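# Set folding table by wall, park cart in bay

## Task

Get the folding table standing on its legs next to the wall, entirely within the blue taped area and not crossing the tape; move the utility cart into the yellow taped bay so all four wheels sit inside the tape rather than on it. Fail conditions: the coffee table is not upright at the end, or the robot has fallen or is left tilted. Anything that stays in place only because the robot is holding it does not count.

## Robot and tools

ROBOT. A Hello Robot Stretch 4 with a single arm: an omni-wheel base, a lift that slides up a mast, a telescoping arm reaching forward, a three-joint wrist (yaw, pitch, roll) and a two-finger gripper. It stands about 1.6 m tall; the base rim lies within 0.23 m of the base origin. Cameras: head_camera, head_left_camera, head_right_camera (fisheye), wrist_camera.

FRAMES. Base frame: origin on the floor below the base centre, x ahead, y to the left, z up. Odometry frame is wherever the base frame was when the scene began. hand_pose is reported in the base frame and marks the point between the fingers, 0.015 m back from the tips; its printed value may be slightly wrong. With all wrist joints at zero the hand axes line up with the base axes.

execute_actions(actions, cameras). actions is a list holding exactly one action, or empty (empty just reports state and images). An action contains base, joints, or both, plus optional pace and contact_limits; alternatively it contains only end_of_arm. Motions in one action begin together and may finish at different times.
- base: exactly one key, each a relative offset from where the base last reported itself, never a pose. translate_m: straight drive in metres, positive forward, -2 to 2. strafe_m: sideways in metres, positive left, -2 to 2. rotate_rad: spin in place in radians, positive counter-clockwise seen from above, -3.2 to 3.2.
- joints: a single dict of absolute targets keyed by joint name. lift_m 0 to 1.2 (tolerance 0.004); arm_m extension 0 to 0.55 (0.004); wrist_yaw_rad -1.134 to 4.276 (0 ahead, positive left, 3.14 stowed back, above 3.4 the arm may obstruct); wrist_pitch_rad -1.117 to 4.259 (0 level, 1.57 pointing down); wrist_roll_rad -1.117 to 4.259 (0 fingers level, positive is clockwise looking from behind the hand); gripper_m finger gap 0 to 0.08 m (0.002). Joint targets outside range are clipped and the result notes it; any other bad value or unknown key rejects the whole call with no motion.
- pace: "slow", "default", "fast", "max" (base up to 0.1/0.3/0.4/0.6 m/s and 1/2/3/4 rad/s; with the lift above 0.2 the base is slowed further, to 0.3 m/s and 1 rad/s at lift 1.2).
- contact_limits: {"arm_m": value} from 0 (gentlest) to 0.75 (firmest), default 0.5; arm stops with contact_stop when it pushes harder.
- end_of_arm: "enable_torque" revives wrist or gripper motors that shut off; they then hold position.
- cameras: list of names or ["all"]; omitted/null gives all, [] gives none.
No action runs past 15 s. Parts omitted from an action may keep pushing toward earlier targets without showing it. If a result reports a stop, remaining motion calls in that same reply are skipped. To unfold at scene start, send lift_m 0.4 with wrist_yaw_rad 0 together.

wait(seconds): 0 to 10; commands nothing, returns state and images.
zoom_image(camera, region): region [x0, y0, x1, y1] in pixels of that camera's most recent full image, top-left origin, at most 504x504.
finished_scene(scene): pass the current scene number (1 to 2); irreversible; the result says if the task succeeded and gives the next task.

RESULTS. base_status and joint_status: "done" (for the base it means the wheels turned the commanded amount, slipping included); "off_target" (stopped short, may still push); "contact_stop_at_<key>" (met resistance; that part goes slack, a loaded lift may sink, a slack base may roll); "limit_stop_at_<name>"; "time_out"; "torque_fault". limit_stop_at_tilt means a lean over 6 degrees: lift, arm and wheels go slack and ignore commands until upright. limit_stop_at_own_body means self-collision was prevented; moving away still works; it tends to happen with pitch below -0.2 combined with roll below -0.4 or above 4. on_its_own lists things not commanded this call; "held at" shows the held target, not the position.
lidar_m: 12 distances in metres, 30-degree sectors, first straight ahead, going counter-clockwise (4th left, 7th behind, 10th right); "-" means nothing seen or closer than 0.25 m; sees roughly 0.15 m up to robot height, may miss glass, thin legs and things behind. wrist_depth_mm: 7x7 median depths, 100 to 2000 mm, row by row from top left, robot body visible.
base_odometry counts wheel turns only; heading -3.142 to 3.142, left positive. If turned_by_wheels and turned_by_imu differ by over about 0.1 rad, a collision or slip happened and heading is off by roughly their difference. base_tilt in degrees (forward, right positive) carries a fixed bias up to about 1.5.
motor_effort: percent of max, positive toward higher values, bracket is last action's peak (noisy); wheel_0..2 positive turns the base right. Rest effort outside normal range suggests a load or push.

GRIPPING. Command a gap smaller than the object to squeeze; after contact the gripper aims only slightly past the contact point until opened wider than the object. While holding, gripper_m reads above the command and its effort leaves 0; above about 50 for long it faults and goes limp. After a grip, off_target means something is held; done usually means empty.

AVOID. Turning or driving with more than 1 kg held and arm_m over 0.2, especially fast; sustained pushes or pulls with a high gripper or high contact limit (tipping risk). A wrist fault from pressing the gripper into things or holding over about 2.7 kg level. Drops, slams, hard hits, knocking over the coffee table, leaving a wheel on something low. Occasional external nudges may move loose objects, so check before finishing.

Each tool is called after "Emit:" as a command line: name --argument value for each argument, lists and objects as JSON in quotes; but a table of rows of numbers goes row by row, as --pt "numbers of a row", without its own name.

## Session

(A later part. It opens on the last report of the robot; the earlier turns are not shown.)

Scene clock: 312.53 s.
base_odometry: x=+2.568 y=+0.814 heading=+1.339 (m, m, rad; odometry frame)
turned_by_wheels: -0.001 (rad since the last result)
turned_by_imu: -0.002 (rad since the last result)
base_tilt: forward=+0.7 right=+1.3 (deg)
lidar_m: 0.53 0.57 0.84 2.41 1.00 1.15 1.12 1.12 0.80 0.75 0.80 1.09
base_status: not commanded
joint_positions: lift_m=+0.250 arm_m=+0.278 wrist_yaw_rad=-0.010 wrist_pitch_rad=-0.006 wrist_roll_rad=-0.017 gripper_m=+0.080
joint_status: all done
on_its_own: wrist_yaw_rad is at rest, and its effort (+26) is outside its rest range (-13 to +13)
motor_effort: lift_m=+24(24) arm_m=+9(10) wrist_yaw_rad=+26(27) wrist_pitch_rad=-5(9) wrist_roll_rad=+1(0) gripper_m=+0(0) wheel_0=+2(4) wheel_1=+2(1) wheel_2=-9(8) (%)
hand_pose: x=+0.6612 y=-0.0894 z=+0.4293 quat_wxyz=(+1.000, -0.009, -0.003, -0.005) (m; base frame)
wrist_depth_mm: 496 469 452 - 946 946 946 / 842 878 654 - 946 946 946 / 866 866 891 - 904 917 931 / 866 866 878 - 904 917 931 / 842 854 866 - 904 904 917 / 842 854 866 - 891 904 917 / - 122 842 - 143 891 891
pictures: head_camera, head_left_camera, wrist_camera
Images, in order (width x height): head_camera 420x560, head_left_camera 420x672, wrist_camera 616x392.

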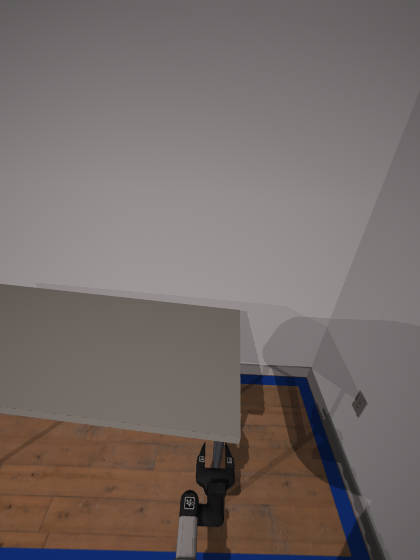

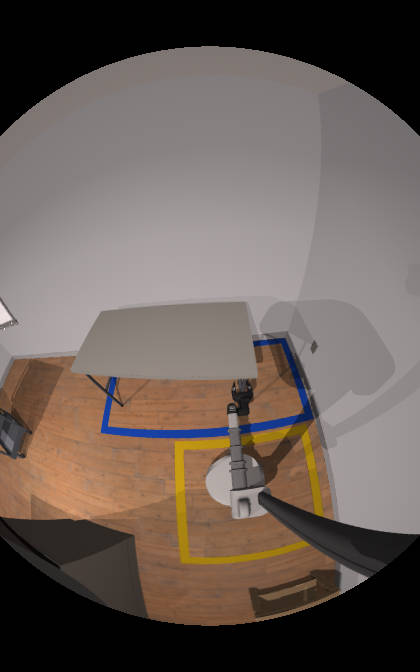

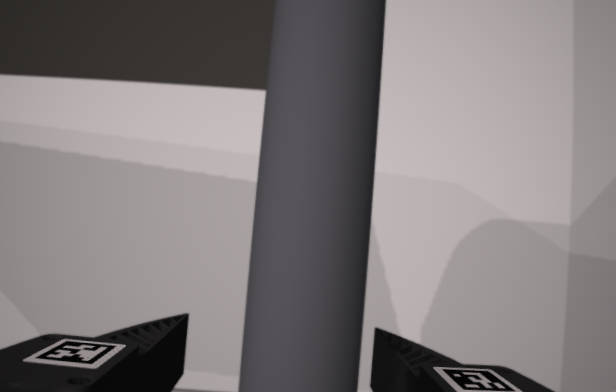

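Emit:
execute_actions --actions '[{"joints":{"arm_m":0.35},"pace":"slow"}]' --cameras '[]'

Emit:
execute_actions --actions '[{"base":{"strafe_m":-0.2},"pace":"slow"}]' --cameras '["head_camera","wrist_camera","head_left_camera"]'

Scene clock: 321.53 s.
base_odometry: x=+2.568 y=+0.814 heading=+1.339 (m, m, rad; odometry frame)
turned_by_wheels: +0.000 (rad since the last result)
turned_by_imu: -0.001 (rad since the last result)
base_tilt: forward=+0.7 right=+1.4 (deg)
lidar_m: 0.59 0.62 0.90 2.40 0.98 1.16 1.12 1.11 0.80 0.75 0.80 1.09
base_status: not commanded
joint_positions: lift_m=+0.250 arm_m=+0.348 wrist_yaw_rad=-0.009 wrist_pitch_rad=-0.006 wrist_roll_rad=-0.017 gripper_m=+0.080
joint_status: all done
on_its_own: wrist_yaw_rad is at rest, and its effort (+26) is outside its rest range (-13 to +13)
motor_effort: lift_m=+24(24) arm_m=+8(6) wrist_yaw_rad=+26(28) wrist_pitch_rad=-7(4) wrist_roll_rad=+0(1) gripper_m=+0(0) wheel_0=+1(1) wheel_1=+1(2) wheel_2=-9(9) (%)
hand_pose: x=+0.7312 y=-0.0894 z=+0.4293 quat_wxyz=(+1.000, -0.009, -0.003, -0.005) (m; base frame)
wrist_depth_mm: 492 469 449 - 866 878 891 / 798 798 647 - 854 866 878 / 788 809 798 - 842 842 854 / 778 798 809 - 831 854 866 / 788 788 788 - 831 831 854 / 768 778 788 - 809 831 854 / - 122 788 - 145 820 831
pictures: none
No camera images: the call's "cameras" was empty. Leave "cameras" out to get every camera's image.

Scene clock: 324.67 s.
base_odometry: x=+2.762 y=+0.769 heading=+1.342 (m, m, rad; odometry frame)
turned_by_wheels: +0.003 (rad since the last result)
turned_by_imu: +0.007 (rad since the last result)
base_tilt: forward=+0.7 right=+1.3 (deg)
lidar_m: 0.59 0.62 0.84 2.60 1.14 1.49 1.12 0.82 0.58 0.55 0.60 0.82
base_status: done
joint_positions: lift_m=+0.250 arm_m=+0.349 wrist_yaw_rad=+0.012 wrist_pitch_rad=-0.005 wrist_roll_rad=-0.017 gripper_m=+0.080
joint_status: not commanded
on_its_own: wrist_yaw_rad is at rest, and its effort (-37) is outside its rest range (-13 to +13)
motor_effort: lift_m=+24(24) arm_m=+3(8) wrist_yaw_rad=-37(46) wrist_pitch_rad=-8(8) wrist_roll_rad=+1(1) gripper_m=+0(0) wheel_0=+18(21) wheel_1=+5(5) wheel_2=+10(10) (%)
hand_pose: x=+0.7341 y=-0.0848 z=+0.4290 quat_wxyz=(+1.000, -0.009, -0.002, +0.006) (m; base frame)
wrist_depth_mm: 496 484 - 466 842 854 788 / 809 809 647 831 831 831 788 / 809 798 809 820 831 820 768 / 798 - 809 798 809 820 768 / 788 - 798 809 809 820 741 / 788 - 798 788 809 798 732 / - - 788 798 146 809 715
pictures: head_camera, head_left_camera, wrist_camera
Images, in order (width x height): head_camera 420x560, head_left_camera 420x672, wrist_camera 616x392.

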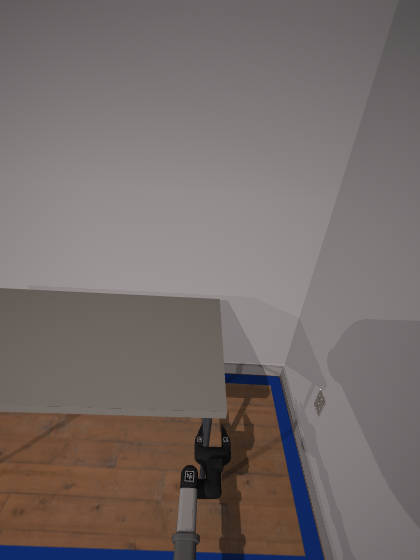

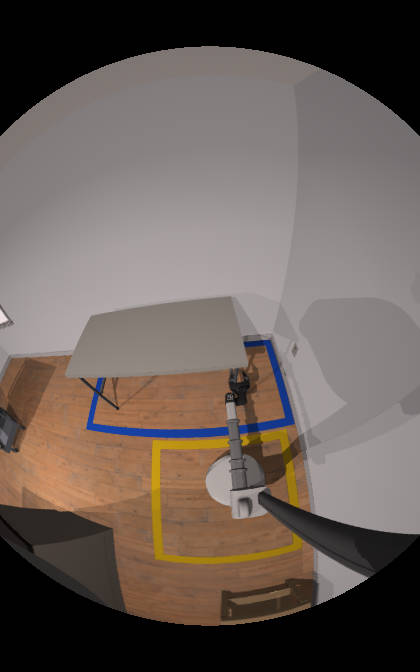

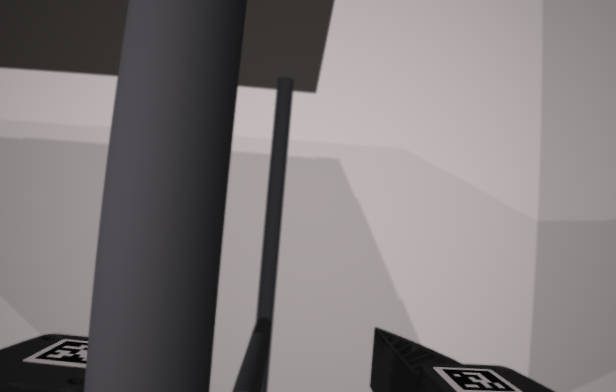

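Emit:
execute_actions --actions '[{"base":{"strafe_m":-0.15},"pace":"slow"}]' --cameras '[]'

Emit:
execute_actions --actions '[{"base":{"strafe_m":0.035},"pace":"slow"}]' --cameras '[]'

Emit:
execute_actions --actions '[{"joints":{"arm_m":0.0}}]' --cameras '[]'

Emit:
execute_actions --actions '[{"base":{"strafe_m":0.9}}]' --cameras '["head_camera","wrist_camera","head_left_camera"]'

Scene clock: 336.87 s.
base_odometry: x=+2.908 y=+0.735 heading=+1.345 (m, m, rad; odometry frame)
turned_by_wheels: +0.003 (rad since the last result)
turned_by_imu: +0.006 (rad since the last result)
base_tilt: forward=+0.7 right=+1.3 (deg)
lidar_m: 0.59 0.61 0.80 2.75 1.31 1.70 1.12 0.61 0.44 0.41 0.43 0.62
base_status: done
joint_positions: lift_m=+0.250 arm_m=+0.349 wrist_yaw_rad=+0.012 wrist_pitch_rad=-0.005 wrist_roll_rad=-0.017 gripper_m=+0.080
joint_status: not commanded
on_its_own: wrist_yaw_rad is at rest, and its effort (-36) is outside its rest range (-13 to +13)
motor_effort: lift_m=+24(24) arm_m=+3(3) wrist_yaw_rad=-36(45) wrist_pitch_rad=-8(11) wrist_roll_rad=+0(1) gripper_m=+0(0) wheel_0=+19(24) wheel_1=+5(11) wheel_2=+11(16) (%)
hand_pose: x=+0.7341 y=-0.0848 z=+0.4290 quat_wxyz=(+1.000, -0.009, -0.002, +0.006) (m; base frame)
wrist_depth_mm: 492 488 - 496 842 854 569 / 820 820 640 831 831 820 559 / 809 820 820 820 820 820 554 / 809 - 809 809 809 788 549 / 798 - 788 809 809 768 535 / 788 - 798 788 798 741 517 / - - 778 788 146 640 508
pictures: none
No camera images: the call's "cameras" was empty. Leave "cameras" out to get every camera's image.

Scene clock: 338.27 s.
base_odometry: x=+2.874 y=+0.743 heading=+1.344 (m, m, rad; odometry frame)
turned_by_wheels: +0.000 (rad since the last result)
turned_by_imu: -0.001 (rad since the last result)
base_tilt: forward=+0.7 right=+1.3 (deg)
lidar_m: 0.58 0.61 0.82 2.71 1.27 1.63 1.12 0.65 0.48 0.44 0.46 0.64
base_status: done
joint_positions: lift_m=+0.250 arm_m=+0.350 wrist_yaw_rad=+0.000 wrist_pitch_rad=-0.005 wrist_roll_rad=-0.017 gripper_m=+0.080
joint_status: not commanded
motor_effort: lift_m=+24(24) arm_m=+3(3) wrist_yaw_rad=-2(37) wrist_pitch_rad=-11(8) wrist_roll_rad=+1(0) gripper_m=+0(0) wheel_0=-1(16) wheel_1=+2(9) wheel_2=-1(8) (%)
hand_pose: x=+0.7331 y=-0.0873 z=+0.4290 quat_wxyz=(+1.000, -0.009, -0.002, +0.000) (m; base frame)
wrist_depth_mm: 496 469 455 - 842 854 591 / 809 809 820 - 842 842 591 / 798 809 809 - 842 820 574 / 778 798 809 - 820 809 564 / 788 788 798 - 820 788 559 / 778 778 798 - 798 768 544 / - 122 778 - 146 668 535
pictures: none
No camera images: the call's "cameras" was empty. Leave "cameras" out to get every camera's image.

Scene clock: 340.43 s.
base_odometry: x=+2.874 y=+0.743 heading=+1.344 (m, m, rad; odometry frame)
turned_by_wheels: +0.000 (rad since the last result)
turned_by_imu: +0.000 (rad since the last result)
base_tilt: forward=+0.7 right=+1.3 (deg)
lidar_m: 0.58 0.61 0.79 2.72 1.25 1.62 1.12 0.66 0.48 0.45 0.47 0.67
base_status: not commanded
joint_positions: lift_m=+0.250 arm_m=+0.001 wrist_yaw_rad=+0.000 wrist_pitch_rad=-0.005 wrist_roll_rad=-0.017 gripper_m=+0.080
joint_status: all done
motor_effort: lift_m=+24(24) arm_m=-4(7) wrist_yaw_rad=+0(3) wrist_pitch_rad=-7(11) wrist_roll_rad=+1(1) gripper_m=+0(0) wheel_0=-1(1) wheel_1=+2(2) wheel_2=+0(1) (%)
hand_pose: x=+0.3847 y=-0.0874 z=+0.4290 quat_wxyz=(+1.000, -0.009, -0.002, +0.000) (m; base frame)
wrist_depth_mm: 492 466 449 433 1229 866 585 / 715 683 647 574 1205 854 597 / 1160 1160 1182 1182 1182 831 580 / 1160 1160 1160 1182 1205 798 564 / 1138 1160 1160 1160 1160 788 559 / 1118 1138 1160 1160 1182 759 544 / - 122 1118 1138 146 661 535
pictures: none
No camera images: the call's "cameras" was empty. Leave "cameras" out to get every camera's image.

Scene clock: 344.77 s.
base_odometry: x=+1.997 y=+0.945 heading=+1.344 (m, m, rad; odometry frame)
turned_by_wheels: +0.000 (rad since the last result)
turned_by_imu: -0.002 (rad since the last result)
base_tilt: forward=+0.7 right=+1.3 (deg)
lidar_m: 0.52 0.57 1.93 1.78 0.78 0.60 0.95 1.28 1.39 1.36 0.79 0.56
base_status: done
joint_positions: lift_m=+0.250 arm_m=+0.001 wrist_yaw_rad=+0.000 wrist_pitch_rad=-0.005 wrist_roll_rad=-0.017 gripper_m=+0.080
joint_status: not commanded
motor_effort: lift_m=+24(24) arm_m=-4(4) wrist_yaw_rad=+0(1) wrist_pitch_rad=-8(9) wrist_roll_rad=+1(0) gripper_m=+0(0) wheel_0=+1(11) wheel_1=-1(6) wheel_2=-2(0) (%)
hand_pose: x=+0.3847 y=-0.0874 z=+0.4290 quat_wxyz=(+1.000, -0.009, -0.002, +0.000) (m; base frame)
wrist_depth_mm: 1160 459 449 433 415 402 397 / 1160 1182 647 615 580 544 512 / 1160 1160 1182 1182 960 866 809 / 1160 1160 1182 1182 1182 1205 1205 / 1138 1138 1160 1160 1160 1205 1205 / 1118 1118 1160 1160 1182 1182 1182 / - 122 1138 1138 146 1160 1160
pictures: head_camera, head_left_camera, wrist_camera
Images, in order (width x height): head_camera 420x560, head_left_camera 420x672, wrist_camera 616x392.

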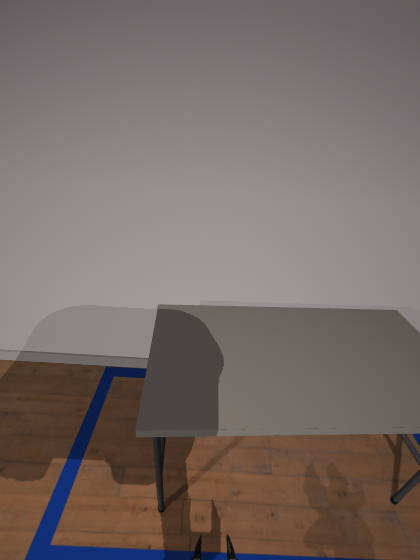

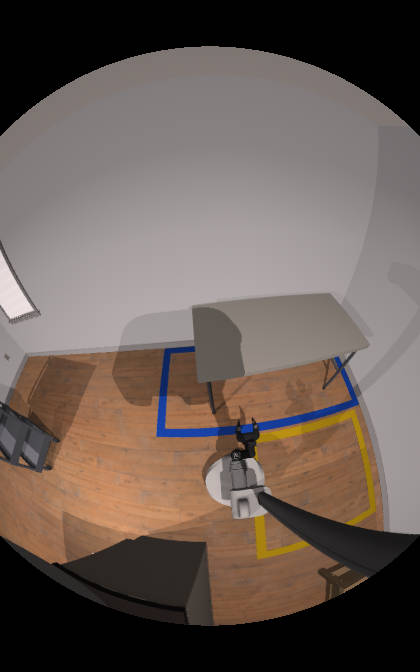

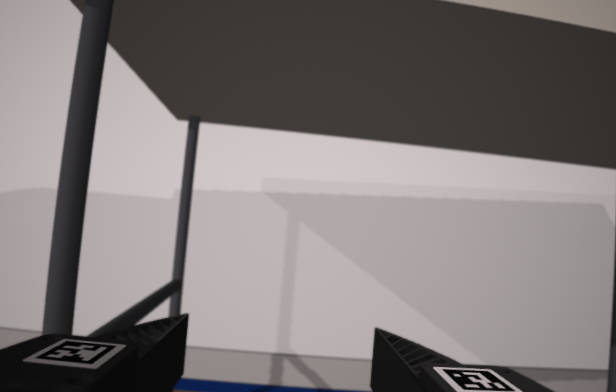

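Emit:
execute_actions --actions '[{"base":{"rotate_rad":1.57},"joints":{"lift_m":0.45}}]' --cameras '[]'

Emit:
execute_actions --actions '[{"base":{"translate_m":1.1}}]' --cameras '["head_camera","wrist_camera","head_left_camera"]'

Scene clock: 356.03 s.
base_odometry: x=+1.997 y=+0.945 heading=+2.914 (m, m, rad; odometry frame)
turned_by_wheels: +1.570 (rad since the last result)
turned_by_imu: +1.589 (rad since the last result)
base_tilt: forward=+0.7 right=+1.3 (deg)
lidar_m: 1.78 0.78 0.60 0.98 1.27 1.45 1.36 0.83 0.58 0.51 0.55 1.95
base_status: done
joint_positions: lift_m=+0.450 arm_m=+0.001 wrist_yaw_rad=+0.000 wrist_pitch_rad=-0.005 wrist_roll_rad=-0.017 gripper_m=+0.080
joint_status: all done
motor_effort: lift_m=+25(31) arm_m=-5(5) wrist_yaw_rad=-2(1) wrist_pitch_rad=-11(10) wrist_roll_rad=+1(0) gripper_m=+0(0) wheel_0=+0(8) wheel_1=+1(7) wheel_2=-1(11) (%)
hand_pose: x=+0.3847 y=-0.0874 z=+0.6289 quat_wxyz=(+1.000, -0.009, -0.002, +0.000) (m; base frame)
wrist_depth_mm: - - - - - - 1983 / - - - - - - 1983 / - - - - - - 1983 / - - - - - - 1863 / - - - - - - 1863 / - - - - - - 1863 / - 122 1576 1708 146 - 1808
pictures: none
No camera images: the call's "cameras" was empty. Leave "cameras" out to get every camera's image.

Scene clock: 361.17 s.
base_odometry: x=+0.925 y=+1.193 heading=+2.915 (m, m, rad; odometry frame)
turned_by_wheels: +0.000 (rad since the last result)
turned_by_imu: -0.004 (rad since the last result)
base_tilt: forward=+0.7 right=+1.3 (deg)
lidar_m: 0.68 0.77 2.44 1.01 0.59 0.79 2.48 1.08 1.29 1.36 1.41 0.70
base_status: done
joint_positions: lift_m=+0.450 arm_m=+0.001 wrist_yaw_rad=+0.000 wrist_pitch_rad=-0.005 wrist_roll_rad=-0.017 gripper_m=+0.080
joint_status: not commanded
motor_effort: lift_m=+25(26) arm_m=-4(5) wrist_yaw_rad=-1(1) wrist_pitch_rad=-12(10) wrist_roll_rad=+0(1) gripper_m=+0(0) wheel_0=+1(7) wheel_1=+0(4) wheel_2=+2(10) (%)
hand_pose: x=+0.3847 y=-0.0874 z=+0.6289 quat_wxyz=(+1.000, -0.009, -0.002, +0.000) (m; base frame)
wrist_depth_mm: - - - - - - 1983 / - 535 517 496 - - 1983 / - 530 512 492 477 - 1921 / - - - - - - 1983 / - - - - - - 1863 / 549 647 866 946 - - 1863 / - 122 480 462 146 - 1808
pictures: head_camera, head_left_camera, wrist_camera
Images, in order (width x height): head_camera 420x560, head_left_camera 420x672, wrist_camera 616x392.

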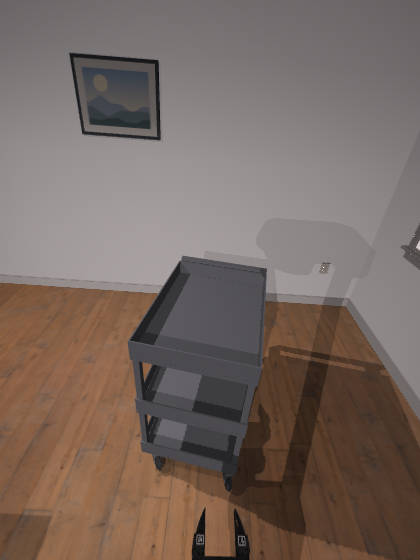

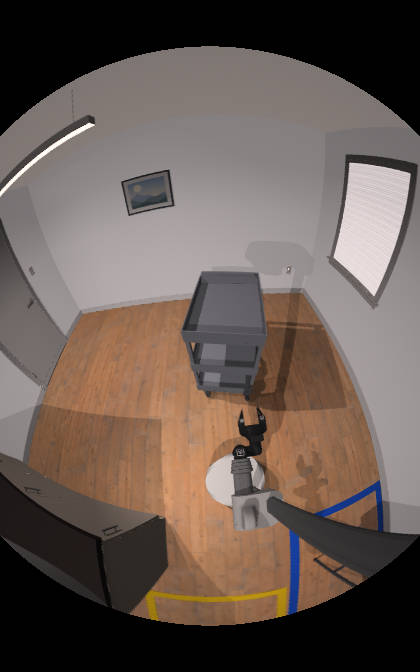

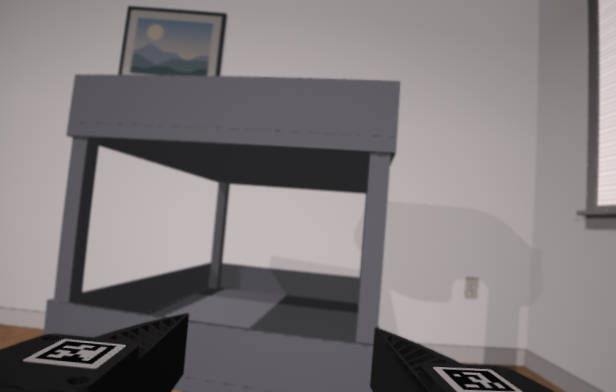

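Emit:
execute_actions --actions '[{"base":{"rotate_rad":3.135},"joints":{"lift_m":0.9}}]' --cameras '[]'

Emit:
execute_actions --actions '[{"base":{"translate_m":-0.22}}]' --cameras '[]'

Emit:
execute_actions --actions '[{"base":{"strafe_m":-0.62}}]' --cameras '[]'

Emit:
execute_actions --actions '[{"base":{"translate_m":-1.6}}]' --cameras '["head_camera","head_left_camera"]'

Scene clock: 379.97 s.
base_odometry: x=+0.925 y=+1.193 heading=-0.234 (m, m, rad; odometry frame)
turned_by_wheels: +3.135 (rad since the last result)
turned_by_imu: +3.174 (rad since the last result)
base_tilt: forward=+0.7 right=+1.3 (deg)
lidar_m: 2.20 1.07 1.32 1.37 1.46 0.69 0.71 0.79 2.42 0.95 0.58 0.78
base_status: done
joint_positions: lift_m=+0.900 arm_m=+0.001 wrist_yaw_rad=+0.000 wrist_pitch_rad=-0.005 wrist_roll_rad=-0.017 gripper_m=+0.080
joint_status: all done
motor_effort: lift_m=+26(29) arm_m=-5(5) wrist_yaw_rad=-2(2) wrist_pitch_rad=-10(11) wrist_roll_rad=+0(1) gripper_m=+0(0) wheel_0=-2(7) wheel_1=+0(4) wheel_2=+2(10) (%)
hand_pose: x=+0.3847 y=-0.0874 z=+1.0789 quat_wxyz=(+1.000, -0.009, -0.002, +0.000) (m; base frame)
wrist_depth_mm: - - - - - - - / - - - - - - - / - - - - - - - / - - - - - - - / - - - - - - - / 1397 1921 - - - - - / - 122 - - 146 - -
pictures: none
No camera images: the call's "cameras" was empty. Leave "cameras" out to get every camera's image.

Scene clock: 382.13 s.
base_odometry: x=+0.711 y=+1.244 heading=-0.234 (m, m, rad; odometry frame)
turned_by_wheels: +0.000 (rad since the last result)
turned_by_imu: +0.000 (rad since the last result)
base_tilt: forward=+0.7 right=+1.3 (deg)
lidar_m: 2.18 1.28 1.43 1.37 1.44 0.49 0.48 0.52 2.37 1.68 0.71 0.78
base_status: done
joint_positions: lift_m=+0.900 arm_m=+0.001 wrist_yaw_rad=+0.000 wrist_pitch_rad=-0.005 wrist_roll_rad=-0.017 gripper_m=+0.080
joint_status: not commanded
motor_effort: lift_m=+26(25) arm_m=-4(4) wrist_yaw_rad=-1(1) wrist_pitch_rad=-10(10) wrist_roll_rad=+1(2) gripper_m=+0(0) wheel_0=+0(4) wheel_1=+1(0) wheel_2=+0(9) (%)
hand_pose: x=+0.3847 y=-0.0874 z=+1.0789 quat_wxyz=(+1.000, -0.009, -0.002, +0.000) (m; base frame)
wrist_depth_mm: - - - - - - - / - - - - - - - / - - - - - - - / - - - - - - - / - - - - - - - / 1366 1808 - - - - - / - 122 - - 146 820 750
pictures: none
No camera images: the call's "cameras" was empty. Leave "cameras" out to get every camera's image.

Scene clock: 385.53 s.
base_odometry: x=+0.568 y=+0.641 heading=-0.233 (m, m, rad; odometry frame)
turned_by_wheels: +0.000 (rad since the last result)
turned_by_imu: +0.001 (rad since the last result)
base_tilt: forward=+0.7 right=+1.4 (deg)
lidar_m: 0.43 1.65 1.64 1.99 0.73 0.67 2.06 2.16 1.75 1.65 0.64 0.46
base_status: done
joint_positions: lift_m=+0.900 arm_m=+0.001 wrist_yaw_rad=+0.000 wrist_pitch_rad=-0.005 wrist_roll_rad=-0.017 gripper_m=+0.080
joint_status: not commanded
motor_effort: lift_m=+25(25) arm_m=-4(4) wrist_yaw_rad=-1(1) wrist_pitch_rad=-10(7) wrist_roll_rad=+1(1) gripper_m=+0(0) wheel_0=+1(9) wheel_1=+0(6) wheel_2=+2(1) (%)
hand_pose: x=+0.3847 y=-0.0874 z=+1.0789 quat_wxyz=(+1.000, -0.009, -0.002, +0.000) (m; base frame)
wrist_depth_mm: - - - - - - - / - - - - - - - / - - - - - - - / - - - - - - - / - - - - - - - / - - - - - - - / - 122 559 609 146 691 750
pictures: none
No camera images: the call's "cameras" was empty. Leave "cameras" out to get every camera's image.

Scene clock: 392.33 s.
base_odometry: x=-0.989 y=+1.011 heading=-0.234 (m, m, rad; odometry frame)
turned_by_wheels: +0.000 (rad since the last result)
turned_by_imu: +0.003 (rad since the last result)
base_tilt: forward=+0.6 right=+1.3 (deg)
lidar_m: 2.04 0.70 0.65 1.58 0.63 0.45 0.45 0.46 0.65 1.62 1.73 2.12
base_status: done
joint_positions: lift_m=+0.900 arm_m=+0.001 wrist_yaw_rad=+0.000 wrist_pitch_rad=-0.005 wrist_roll_rad=-0.017 gripper_m=+0.080
joint_status: not commanded
motor_effort: lift_m=+25(25) arm_m=-4(4) wrist_yaw_rad=-2(1) wrist_pitch_rad=-9(11) wrist_roll_rad=+1(1) gripper_m=+0(0) wheel_0=-1(8) wheel_1=+0(6) wheel_2=-1(9) (%)
hand_pose: x=+0.3847 y=-0.0874 z=+1.0789 quat_wxyz=(+1.000, -0.009, -0.002, +0.000) (m; base frame)
wrist_depth_mm: - - - - - - - / - - - - - - - / - - - - - - - / - - - - - - - / - - - - - - - / - - - 1921 1863 1921 1921 / - 122 - 1921 146 1863 1863
pictures: head_camera, head_left_camera
Images, in order (width x height): head_camera 420x560, head_left_camera 420x672.

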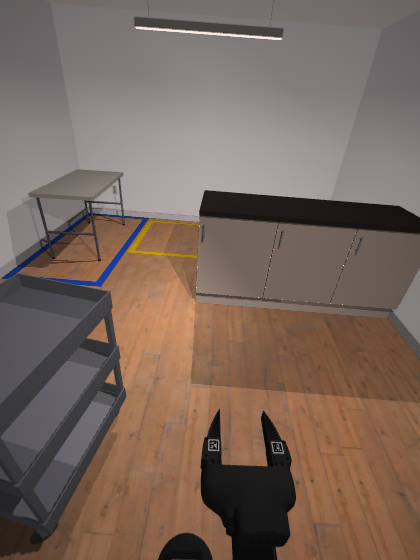

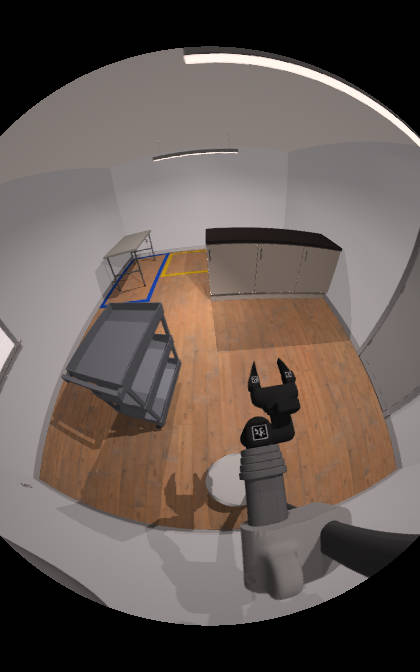

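Emit:
execute_actions --actions '[{"base":{"translate_m":-0.16},"pace":"slow"}]' --cameras '[]'

Emit:
execute_actions --actions '[{"base":{"strafe_m":0.72}}]' --cameras '["head_camera","head_left_camera","wrist_camera"]'

Scene clock: 399.10 s.
base_odometry: x=-1.144 y=+1.048 heading=-0.234 (m, m, rad; odometry frame)
turned_by_wheels: +0.000 (rad since the last result)
turned_by_imu: +0.000 (rad since the last result)
base_tilt: forward=+0.7 right=+1.3 (deg)
lidar_m: 2.22 0.76 0.83 1.02 0.39 0.27 0.27 0.29 0.41 1.31 1.68 2.27
base_status: done
joint_positions: lift_m=+0.900 arm_m=+0.001 wrist_yaw_rad=+0.000 wrist_pitch_rad=-0.005 wrist_roll_rad=-0.017 gripper_m=+0.080
joint_status: not commanded
motor_effort: lift_m=+25(25) arm_m=-4(4) wrist_yaw_rad=-1(1) wrist_pitch_rad=-6(11) wrist_roll_rad=+0(0) gripper_m=+0(0) wheel_0=-3(6) wheel_1=+0(5) wheel_2=+2(6) (%)
hand_pose: x=+0.3847 y=-0.0874 z=+1.0789 quat_wxyz=(+1.000, -0.009, -0.002, +0.000) (m; base frame)
wrist_depth_mm: - - - - - - - / - - - - - - - / - - - - - - - / - - - - - - - / - - - - - - - / 976 - - - - - - / - 122 - - 146 - -
pictures: none
No camera images: the call's "cameras" was empty. Leave "cameras" out to get every camera's image.

Scene clock: 402.83 s.
base_odometry: x=-0.978 y=+1.749 heading=-0.233 (m, m, rad; odometry frame)
turned_by_wheels: +0.000 (rad since the last result)
turned_by_imu: -0.001 (rad since the last result)
base_tilt: forward=+0.7 right=+1.3 (deg)
lidar_m: 0.56 0.66 1.32 0.91 0.36 0.26 0.25 0.27 0.38 1.22 2.48 0.57
base_status: done
joint_positions: lift_m=+0.900 arm_m=+0.001 wrist_yaw_rad=+0.000 wrist_pitch_rad=-0.005 wrist_roll_rad=-0.017 gripper_m=+0.080
joint_status: not commanded
motor_effort: lift_m=+25(25) arm_m=-4(4) wrist_yaw_rad=-1(1) wrist_pitch_rad=-12(9) wrist_roll_rad=+0(0) gripper_m=+0(0) wheel_0=+0(8) wheel_1=+1(8) wheel_2=+2(2) (%)
hand_pose: x=+0.3847 y=-0.0874 z=+1.0789 quat_wxyz=(+1.000, -0.009, -0.002, +0.000) (m; base frame)
wrist_depth_mm: - - - - - - - / - - - - - - - / - - - - - - - / - - - - - - - / - - - - - - - / - - - - - - - / - 122 854 917 146 - -
pictures: head_camera, head_left_camera, wrist_camera
Images, in order (width x height): head_camera 420x560, head_left_camera 420x672, wrist_camera 616x392.

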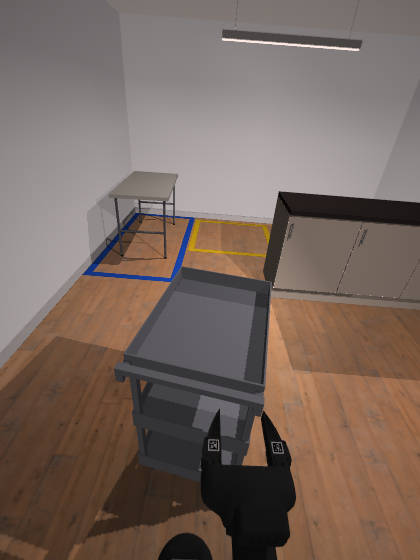

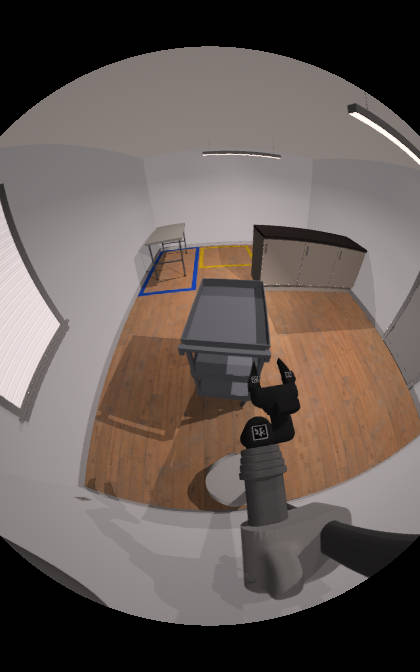

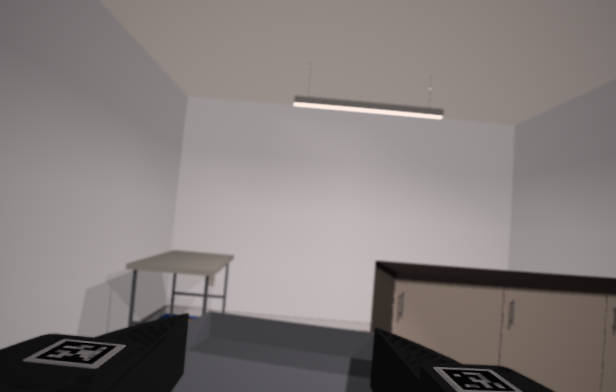

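Emit:
execute_actions --actions '[{"base":{"strafe_m":0.2},"joints":{"wrist_roll_rad":1.57}}]' --cameras '[]'

Emit:
execute_actions --actions '[{"joints":{"lift_m":0.66}}]' --cameras '["head_camera","wrist_camera"]'

Scene clock: 413.83 s.
base_odometry: x=-0.931 y=+1.943 heading=-0.233 (m, m, rad; odometry frame)
turned_by_wheels: +0.000 (rad since the last result)
turned_by_imu: -0.001 (rad since the last result)
base_tilt: forward=+0.7 right=+1.3 (deg)
lidar_m: 0.61 1.55 1.14 0.92 0.34 0.26 0.25 0.27 0.36 1.09 2.70 0.59
base_status: done
joint_positions: lift_m=+0.900 arm_m=+0.001 wrist_yaw_rad=+0.000 wrist_pitch_rad=-0.005 wrist_roll_rad=+1.570 gripper_m=+0.080
joint_status: all done
motor_effort: lift_m=+25(25) arm_m=-4(4) wrist_yaw_rad=-1(1) wrist_pitch_rad=-10(8) wrist_roll_rad=+2(4) gripper_m=+0(0) wheel_0=+0(7) wheel_1=-1(11) wheel_2=+1(3) (%)
hand_pose: x=+0.3847 y=-0.0874 z=+1.0789 quat_wxyz=(+0.708, +0.707, -0.002, +0.002) (m; base frame)
wrist_depth_mm: - - - - - 496 430 / - - - - 1042 439 788 / - - - - 1025 445 788 / - - - - 1008 449 809 / - - - - 917 462 831 / - - - - - 477 854 / - 122 - - 146 421 512
pictures: none
No camera images: the call's "cameras" was empty. Leave "cameras" out to get every camera's image.

Scene clock: 415.90 s.
base_odometry: x=-0.931 y=+1.943 heading=-0.233 (m, m, rad; odometry frame)
turned_by_wheels: +0.000 (rad since the last result)
turned_by_imu: +0.000 (rad since the last result)
base_tilt: forward=+0.7 right=+1.4 (deg)
lidar_m: 0.60 1.53 1.12 0.92 0.37 0.25 0.25 0.28 0.36 1.10 2.68 0.61
base_status: not commanded
joint_positions: lift_m=+0.660 arm_m=+0.001 wrist_yaw_rad=+0.000 wrist_pitch_rad=-0.005 wrist_roll_rad=+1.570 gripper_m=+0.080
joint_status: all done
motor_effort: lift_m=+18(26) arm_m=-4(4) wrist_yaw_rad=+0(1) wrist_pitch_rad=-9(8) wrist_roll_rad=+2(3) gripper_m=+0(0) wheel_0=+0(0) wheel_1=-1(1) wheel_2=+1(1) (%)
hand_pose: x=+0.3847 y=-0.0874 z=+0.8395 quat_wxyz=(+0.708, +0.707, -0.002, +0.002) (m; base frame)
wrist_depth_mm: - - - 418 - 449 433 / - - - 427 - 723 439 / - - - 433 - 732 452 / - - - 445 1098 715 459 / - - - 452 1078 691 473 / - - - 466 - 634 484 / - 122 - 473 146 488 496
pictures: head_camera, wrist_camera
Images, in order (width x height): head_camera 420x560, wrist_camera 616x392.

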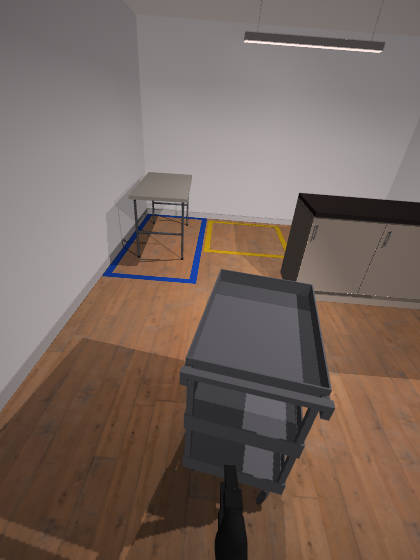

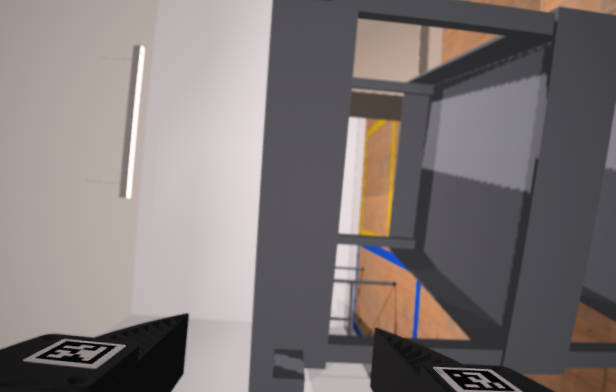

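Emit:
execute_actions --actions '[{"base":{"strafe_m":-0.07},"joints":{"wrist_roll_rad":0,"lift_m":0.62}}]' --cameras '["head_camera","wrist_camera"]'

Emit:
execute_actions --actions '[{"base":{"translate_m":0.5},"pace":"slow"}]' --cameras '["head_camera","wrist_camera"]'

Scene clock: 426.43 s.
base_odometry: x=-0.947 y=+1.875 heading=-0.233 (m, m, rad; odometry frame)
turned_by_wheels: +0.000 (rad since the last result)
turned_by_imu: -0.001 (rad since the last result)
base_tilt: forward=+0.7 right=+1.3 (deg)
lidar_m: 0.59 1.66 1.17 0.90 0.36 0.27 0.25 0.27 0.36 1.09 2.62 0.59
base_status: done
joint_positions: lift_m=+0.620 arm_m=+0.001 wrist_yaw_rad=+0.000 wrist_pitch_rad=-0.005 wrist_roll_rad=+0.001 gripper_m=+0.080
joint_status: all done
motor_effort: lift_m=+18(17) arm_m=-4(4) wrist_yaw_rad=-1(1) wrist_pitch_rad=-12(10) wrist_roll_rad=-1(9) gripper_m=+1(0) wheel_0=+0(10) wheel_1=-1(7) wheel_2=+0(1) (%)
hand_pose: x=+0.3847 y=-0.0874 z=+0.7995 quat_wxyz=(+1.000, +0.000, -0.002, +0.000) (m; base frame)
wrist_depth_mm: 1863 - - - - - - / 1921 - - - - - - / 1983 - - - - - - / 1983 - - - - - - / - 473 455 436 418 377 - / - - - - - 407 - / - 122 1025 1025 146 404 -
pictures: head_camera, wrist_camera
Images, in order (width x height): head_camera 420x560, wrist_camera 616x392.

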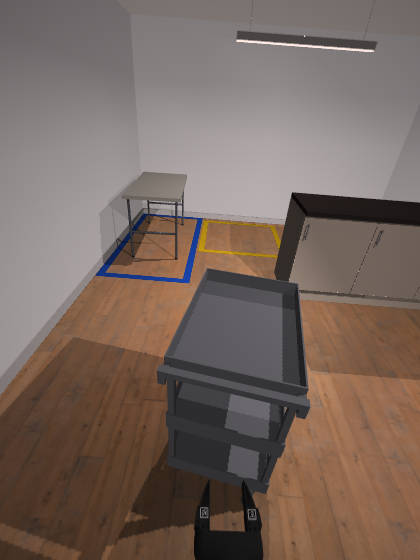

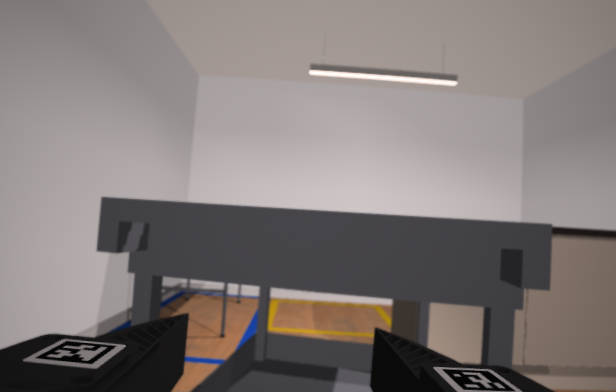

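Scene clock: 432.73 s.
base_odometry: x=-0.461 y=+1.759 heading=-0.233 (m, m, rad; odometry frame)
turned_by_wheels: +0.000 (rad since the last result)
turned_by_imu: -0.004 (rad since the last result)
base_tilt: forward=+0.6 right=+1.3 (deg)
lidar_m: 0.32 0.36 1.18 1.16 1.04 0.78 0.76 0.78 1.08 2.46 0.46 0.33
base_status: done
joint_positions: lift_m=+0.620 arm_m=+0.000 wrist_yaw_rad=-0.003 wrist_pitch_rad=-0.005 wrist_roll_rad=+0.000 gripper_m=+0.080
joint_status: not commanded
motor_effort: lift_m=+18(18) arm_m=+0(4) wrist_yaw_rad=+6(24) wrist_pitch_rad=-9(9) wrist_roll_rad=+0(1) gripper_m=+0(1) wheel_0=+2(5) wheel_1=+1(7) wheel_2=-3(10) (%)
hand_pose: x=+0.3836 y=-0.0880 z=+0.7996 quat_wxyz=(+1.000, +0.000, -0.003, -0.001) (m; base frame)
wrist_depth_mm: 1921 - - - - - - / 1863 - - - - - - / 1983 - - - - - - / 110 110 110 110 110 109 - / 168 109 109 109 109 108 - / 167 167 167 167 167 167 166 / - 122 165 165 146 165 165
pictures: head_camera, wrist_camera
Images, in order (width x height): head_camera 420x560, wrist_camera 616x392.

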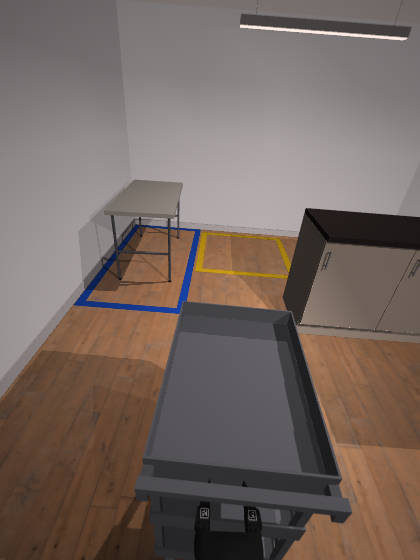

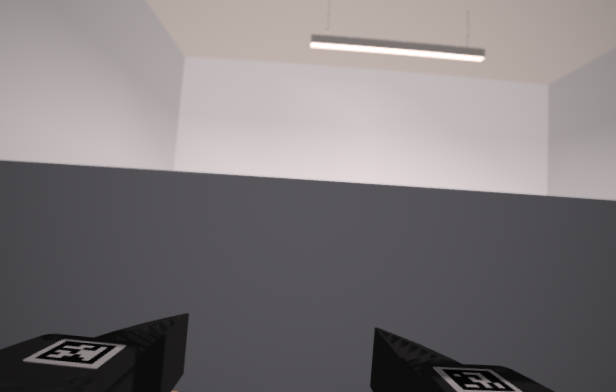

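Emit:
execute_actions --actions '[{"base":{"translate_m":0.8},"pace":"slow"}]' --cameras '["head_camera"]'

action 0: "base": translate_m = 0.8 would last too long for one action: at the pace "slow" translate_m can be at most 0.766 in either direction: name a faster pace, or command the rest in another action

Emit:
execute_actions --actions '[{"base":{"translate_m":0.75},"pace":"slow"}]' --cameras '["head_camera"]'

Scene clock: 448.50 s.
base_odometry: x=+0.269 y=+1.586 heading=-0.233 (m, m, rad; odometry frame)
turned_by_wheels: +0.000 (rad since the last result)
turned_by_imu: -0.004 (rad since the last result)
base_tilt: forward=+0.7 right=+1.3 (deg)
lidar_m: 0.29 0.30 1.20 1.15 1.21 1.56 1.51 1.59 2.21 2.52 1.38 0.34
base_status: done
joint_positions: lift_m=+0.620 arm_m=+0.000 wrist_yaw_rad=+0.000 wrist_pitch_rad=-0.005 wrist_roll_rad=+0.000 gripper_m=+0.080
joint_status: not commanded
motor_effort: lift_m=+18(18) arm_m=+0(0) wrist_yaw_rad=-2(12) wrist_pitch_rad=-6(10) wrist_roll_rad=+0(0) gripper_m=+0(0) wheel_0=+4(3) wheel_1=+1(4) wheel_2=-2(9) (%)
hand_pose: x=+0.3839 y=-0.0873 z=+0.7996 quat_wxyz=(+1.000, +0.000, -0.003, +0.000) (m; base frame)
wrist_depth_mm: 1863 - - - - - - / 1863 - - - - - - / 1863 - - - - - - / - 104 109 115 123 - - / 151 105 110 114 121 128 133 / 150 156 165 174 183 194 202 / - 122 164 172 146 191 201
pictures: head_camera
Images, in order (width x height): head_camera 420x560.

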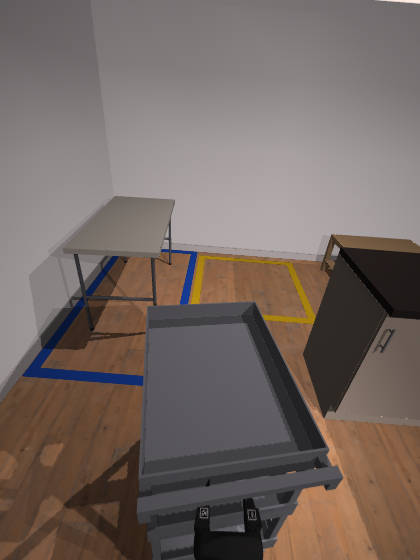

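Emit:
execute_actions --actions '[{"base":{"translate_m":-0.08},"pace":"slow"}]' --cameras '[]'

Emit:
execute_actions --actions '[{"base":{"strafe_m":0.13},"pace":"slow"}]' --cameras '[]'

Emit:
execute_actions --actions '[{"base":{"translate_m":0.3},"pace":"slow"}]' --cameras '["head_camera"]'

Scene clock: 455.30 s.
base_odometry: x=+0.191 y=+1.605 heading=-0.233 (m, m, rad; odometry frame)
turned_by_wheels: +0.000 (rad since the last result)
turned_by_imu: -0.001 (rad since the last result)
base_tilt: forward=+0.7 right=+1.3 (deg)
lidar_m: 0.38 1.62 1.20 1.16 1.21 1.50 1.44 1.51 2.10 2.51 1.49 0.44
base_status: done
joint_positions: lift_m=+0.620 arm_m=+0.000 wrist_yaw_rad=+0.000 wrist_pitch_rad=-0.005 wrist_roll_rad=+0.000 gripper_m=+0.080
joint_status: not commanded
motor_effort: lift_m=+18(18) arm_m=+0(0) wrist_yaw_rad=-2(2) wrist_pitch_rad=-8(7) wrist_roll_rad=+0(0) gripper_m=+0(0) wheel_0=-2(5) wheel_1=-2(4) wheel_2=+1(4) (%)
hand_pose: x=+0.3839 y=-0.0873 z=+0.7996 quat_wxyz=(+1.000, +0.000, -0.003, +0.000) (m; base frame)
wrist_depth_mm: 1863 - - - - - - / 1863 - - - - - - / 1921 - - - - - - / 171 179 189 - - - - / 221 231 240 253 211 221 231 / 220 229 242 254 268 283 298 / - 122 842 866 146 1182 309
pictures: none
No camera images: the call's "cameras" was empty. Leave "cameras" out to get every camera's image.

Scene clock: 457.73 s.
base_odometry: x=+0.221 y=+1.731 heading=-0.233 (m, m, rad; odometry frame)
turned_by_wheels: +0.000 (rad since the last result)
turned_by_imu: -0.001 (rad since the last result)
base_tilt: forward=+0.7 right=+1.3 (deg)
lidar_m: 0.38 1.45 1.08 1.02 1.08 1.50 1.41 1.48 2.10 2.64 0.62 0.42
base_status: done
joint_positions: lift_m=+0.620 arm_m=+0.000 wrist_yaw_rad=-0.005 wrist_pitch_rad=-0.005 wrist_roll_rad=+0.000 gripper_m=+0.080
joint_status: not commanded
motor_effort: lift_m=+18(18) arm_m=+0(0) wrist_yaw_rad=+12(13) wrist_pitch_rad=-8(9) wrist_roll_rad=+0(0) gripper_m=+1(1) wheel_0=-5(5) wheel_1=+1(8) wheel_2=+0(1) (%)
hand_pose: x=+0.3834 y=-0.0884 z=+0.7996 quat_wxyz=(+1.000, +0.000, -0.002, -0.002) (m; base frame)
wrist_depth_mm: 1661 - - - - - - / 1708 - - - - - - / 1756 - - - - - - / 1708 - 168 178 - - - / 1708 160 206 229 186 198 204 / 1708 158 222 233 246 259 272 / - 122 778 842 146 260 1078
pictures: none
No camera images: the call's "cameras" was empty. Leave "cameras" out to get every camera's image.

Scene clock: 462.03 s.
base_odometry: x=+0.513 y=+1.662 heading=-0.233 (m, m, rad; odometry frame)
turned_by_wheels: +0.000 (rad since the last result)
turned_by_imu: -0.002 (rad since the last result)
base_tilt: forward=+0.6 right=+1.3 (deg)
lidar_m: 0.32 1.43 1.05 1.01 1.08 1.52 1.72 1.79 2.52 2.67 0.53 0.36
base_status: done
joint_positions: lift_m=+0.620 arm_m=+0.000 wrist_yaw_rad=+0.000 wrist_pitch_rad=-0.005 wrist_roll_rad=+0.000 gripper_m=+0.080
joint_status: not commanded
motor_effort: lift_m=+18(18) arm_m=+0(1) wrist_yaw_rad=-2(13) wrist_pitch_rad=-7(10) wrist_roll_rad=-1(1) gripper_m=+0(0) wheel_0=+4(5) wheel_1=+2(1) wheel_2=-2(11) (%)
hand_pose: x=+0.3839 y=-0.0873 z=+0.7996 quat_wxyz=(+1.000, +0.000, -0.003, +0.000) (m; base frame)
wrist_depth_mm: 1618 - - - - - - / 1661 - - - - - - / 1618 - - - - - - / 101 105 108 113 118 123 - / 118 105 109 112 116 121 124 / 140 158 165 171 177 184 190 / - 122 163 169 146 181 189
pictures: head_camera
Images, in order (width x height): head_camera 420x560.

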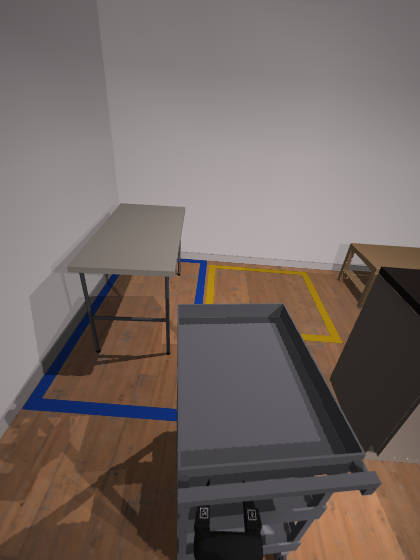

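Emit:
execute_actions --actions '[{"base":{"translate_m":-0.12},"pace":"slow"}]' --cameras '[]'

Emit:
execute_actions --actions '[{"base":{"strafe_m":0.09},"pace":"slow"}]' --cameras '[]'

Emit:
execute_actions --actions '[{"base":{"translate_m":0.27},"pace":"slow"}]' --cameras '["head_camera","head_left_camera"]'

Scene clock: 472.37 s.
base_odometry: x=+0.396 y=+1.689 heading=-0.233 (m, m, rad; odometry frame)
turned_by_wheels: +0.000 (rad since the last result)
turned_by_imu: +0.000 (rad since the last result)
base_tilt: forward=+0.7 right=+1.3 (deg)
lidar_m: 0.43 1.43 1.06 1.03 1.06 1.51 1.59 1.70 2.34 2.64 1.27 0.46
base_status: done
joint_positions: lift_m=+0.620 arm_m=+0.000 wrist_yaw_rad=+0.000 wrist_pitch_rad=-0.005 wrist_roll_rad=+0.000 gripper_m=+0.080
joint_status: not commanded
motor_effort: lift_m=+18(18) arm_m=+0(0) wrist_yaw_rad=-2(1) wrist_pitch_rad=-8(9) wrist_roll_rad=+0(1) gripper_m=+0(0) wheel_0=-2(4) wheel_1=+0(1) wheel_2=+0(4) (%)
hand_pose: x=+0.3839 y=-0.0873 z=+0.7996 quat_wxyz=(+1.000, +0.000, -0.003, +0.000) (m; base frame)
wrist_depth_mm: 1661 - - - - - - / 1661 - - - - - - / 1661 - - - - - - / 1708 222 229 - - - - / 1661 221 281 290 300 256 263 / 1661 274 281 293 303 317 327 / - 122 878 904 146 - 1138
pictures: none
No camera images: the call's "cameras" was empty. Leave "cameras" out to get every camera's image.

Scene clock: 474.40 s.
base_odometry: x=+0.417 y=+1.777 heading=-0.233 (m, m, rad; odometry frame)
turned_by_wheels: +0.000 (rad since the last result)
turned_by_imu: +0.000 (rad since the last result)
base_tilt: forward=+0.6 right=+1.3 (deg)
lidar_m: 0.44 1.30 0.97 0.94 0.97 1.37 1.59 1.67 2.34 2.74 0.68 0.45
base_status: done
joint_positions: lift_m=+0.620 arm_m=+0.000 wrist_yaw_rad=+0.000 wrist_pitch_rad=-0.005 wrist_roll_rad=+0.000 gripper_m=+0.080
joint_status: not commanded
motor_effort: lift_m=+18(18) arm_m=+0(0) wrist_yaw_rad=-2(2) wrist_pitch_rad=-8(9) wrist_roll_rad=-1(0) gripper_m=+0(0) wheel_0=-2(6) wheel_1=+2(6) wheel_2=-1(0) (%)
hand_pose: x=+0.3839 y=-0.0873 z=+0.7996 quat_wxyz=(+1.000, +0.000, -0.003, +0.000) (m; base frame)
wrist_depth_mm: 1464 - - - - - - / 1537 - - - - - - / 1537 - - - - - - / 1576 - - - - - - / 1576 - - 224 290 243 251 / 1537 - - 281 293 303 314 / - 122 1366 891 146 - 1308
pictures: none
No camera images: the call's "cameras" was empty. Leave "cameras" out to get every camera's image.

Scene clock: 478.37 s.
base_odometry: x=+0.679 y=+1.715 heading=-0.233 (m, m, rad; odometry frame)
turned_by_wheels: +0.000 (rad since the last result)
turned_by_imu: -0.001 (rad since the last result)
base_tilt: forward=+0.6 right=+1.3 (deg)
lidar_m: 0.33 1.28 0.95 0.92 0.99 1.38 1.88 1.95 2.74 2.31 0.51 0.34
base_status: done
joint_positions: lift_m=+0.620 arm_m=+0.000 wrist_yaw_rad=+0.002 wrist_pitch_rad=-0.005 wrist_roll_rad=+0.000 gripper_m=+0.080
joint_status: not commanded
motor_effort: lift_m=+18(18) arm_m=+0(0) wrist_yaw_rad=-7(18) wrist_pitch_rad=-8(9) wrist_roll_rad=+0(0) gripper_m=+1(1) wheel_0=+5(7) wheel_1=+1(8) wheel_2=-1(11) (%)
hand_pose: x=+0.3840 y=-0.0870 z=+0.7996 quat_wxyz=(+1.000, +0.000, -0.003, +0.001) (m; base frame)
wrist_depth_mm: 1464 - - - - - - / 1499 - - - - - - / 1537 - - - - - - / 1576 - 102 105 109 113 - / 1464 1499 101 104 107 111 - / 1576 - 101 163 168 174 178 / - 107 158 161 146 171 176
pictures: head_camera, head_left_camera
Images, in order (width x height): head_camera 420x560, head_left_camera 420x672.

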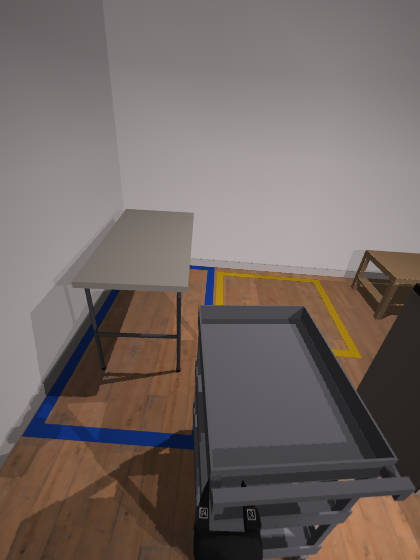

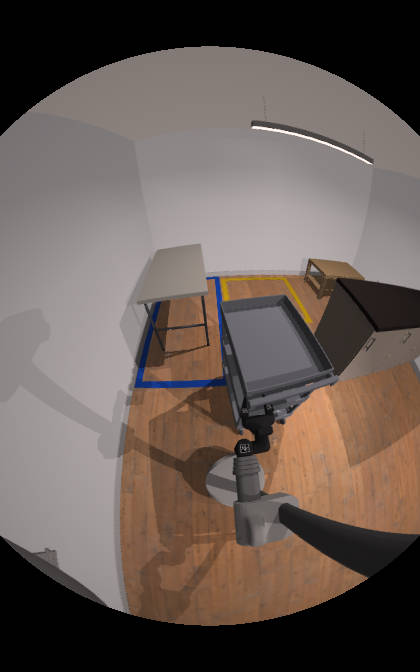

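Emit:
execute_actions --actions '[{"base":{"translate_m":0.35},"pace":"slow"}]' --cameras '["head_camera","head_left_camera"]'

Scene clock: 488.20 s.
base_odometry: x=+1.020 y=+1.634 heading=-0.232 (m, m, rad; odometry frame)
turned_by_wheels: +0.001 (rad since the last result)
turned_by_imu: +0.000 (rad since the last result)
base_tilt: forward=+0.7 right=+1.3 (deg)
lidar_m: 0.32 0.99 0.95 0.91 0.96 1.36 2.21 2.31 2.86 1.01 0.49 0.35
base_status: done
joint_positions: lift_m=+0.620 arm_m=+0.000 wrist_yaw_rad=+0.004 wrist_pitch_rad=-0.005 wrist_roll_rad=+0.000 gripper_m=+0.080
joint_status: not commanded
motor_effort: lift_m=+18(18) arm_m=+0(0) wrist_yaw_rad=-13(14) wrist_pitch_rad=-9(7) wrist_roll_rad=+0(0) gripper_m=+1(1) wheel_0=+6(7) wheel_1=+2(2) wheel_2=+0(8) (%)
hand_pose: x=+0.3842 y=-0.0865 z=+0.7996 quat_wxyz=(+1.000, +0.000, -0.003, +0.002) (m; base frame)
wrist_depth_mm: 1430 - - - - - - / 1537 - - - - - - / 1499 - - - - - - / 1537 - 101 105 108 113 - / 917 1042 101 104 108 111 - / 1537 1983 130 163 168 174 179 / - 107 - 161 146 172 178
pictures: head_camera, head_left_camera
Images, in order (width x height): head_camera 420x560, head_left_camera 420x672.

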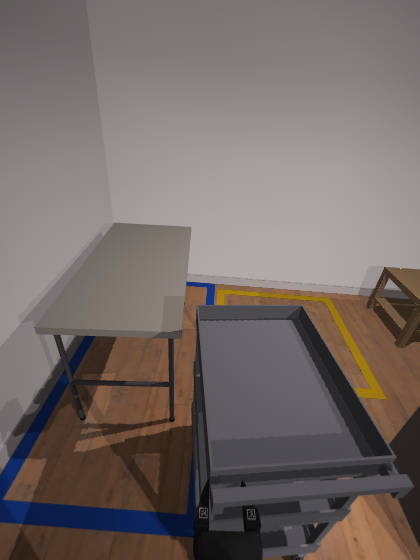

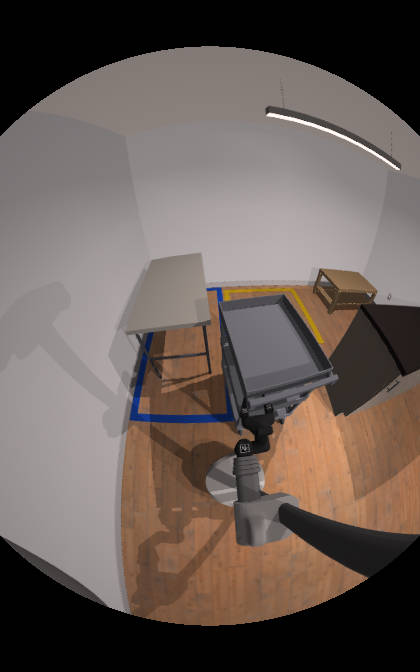

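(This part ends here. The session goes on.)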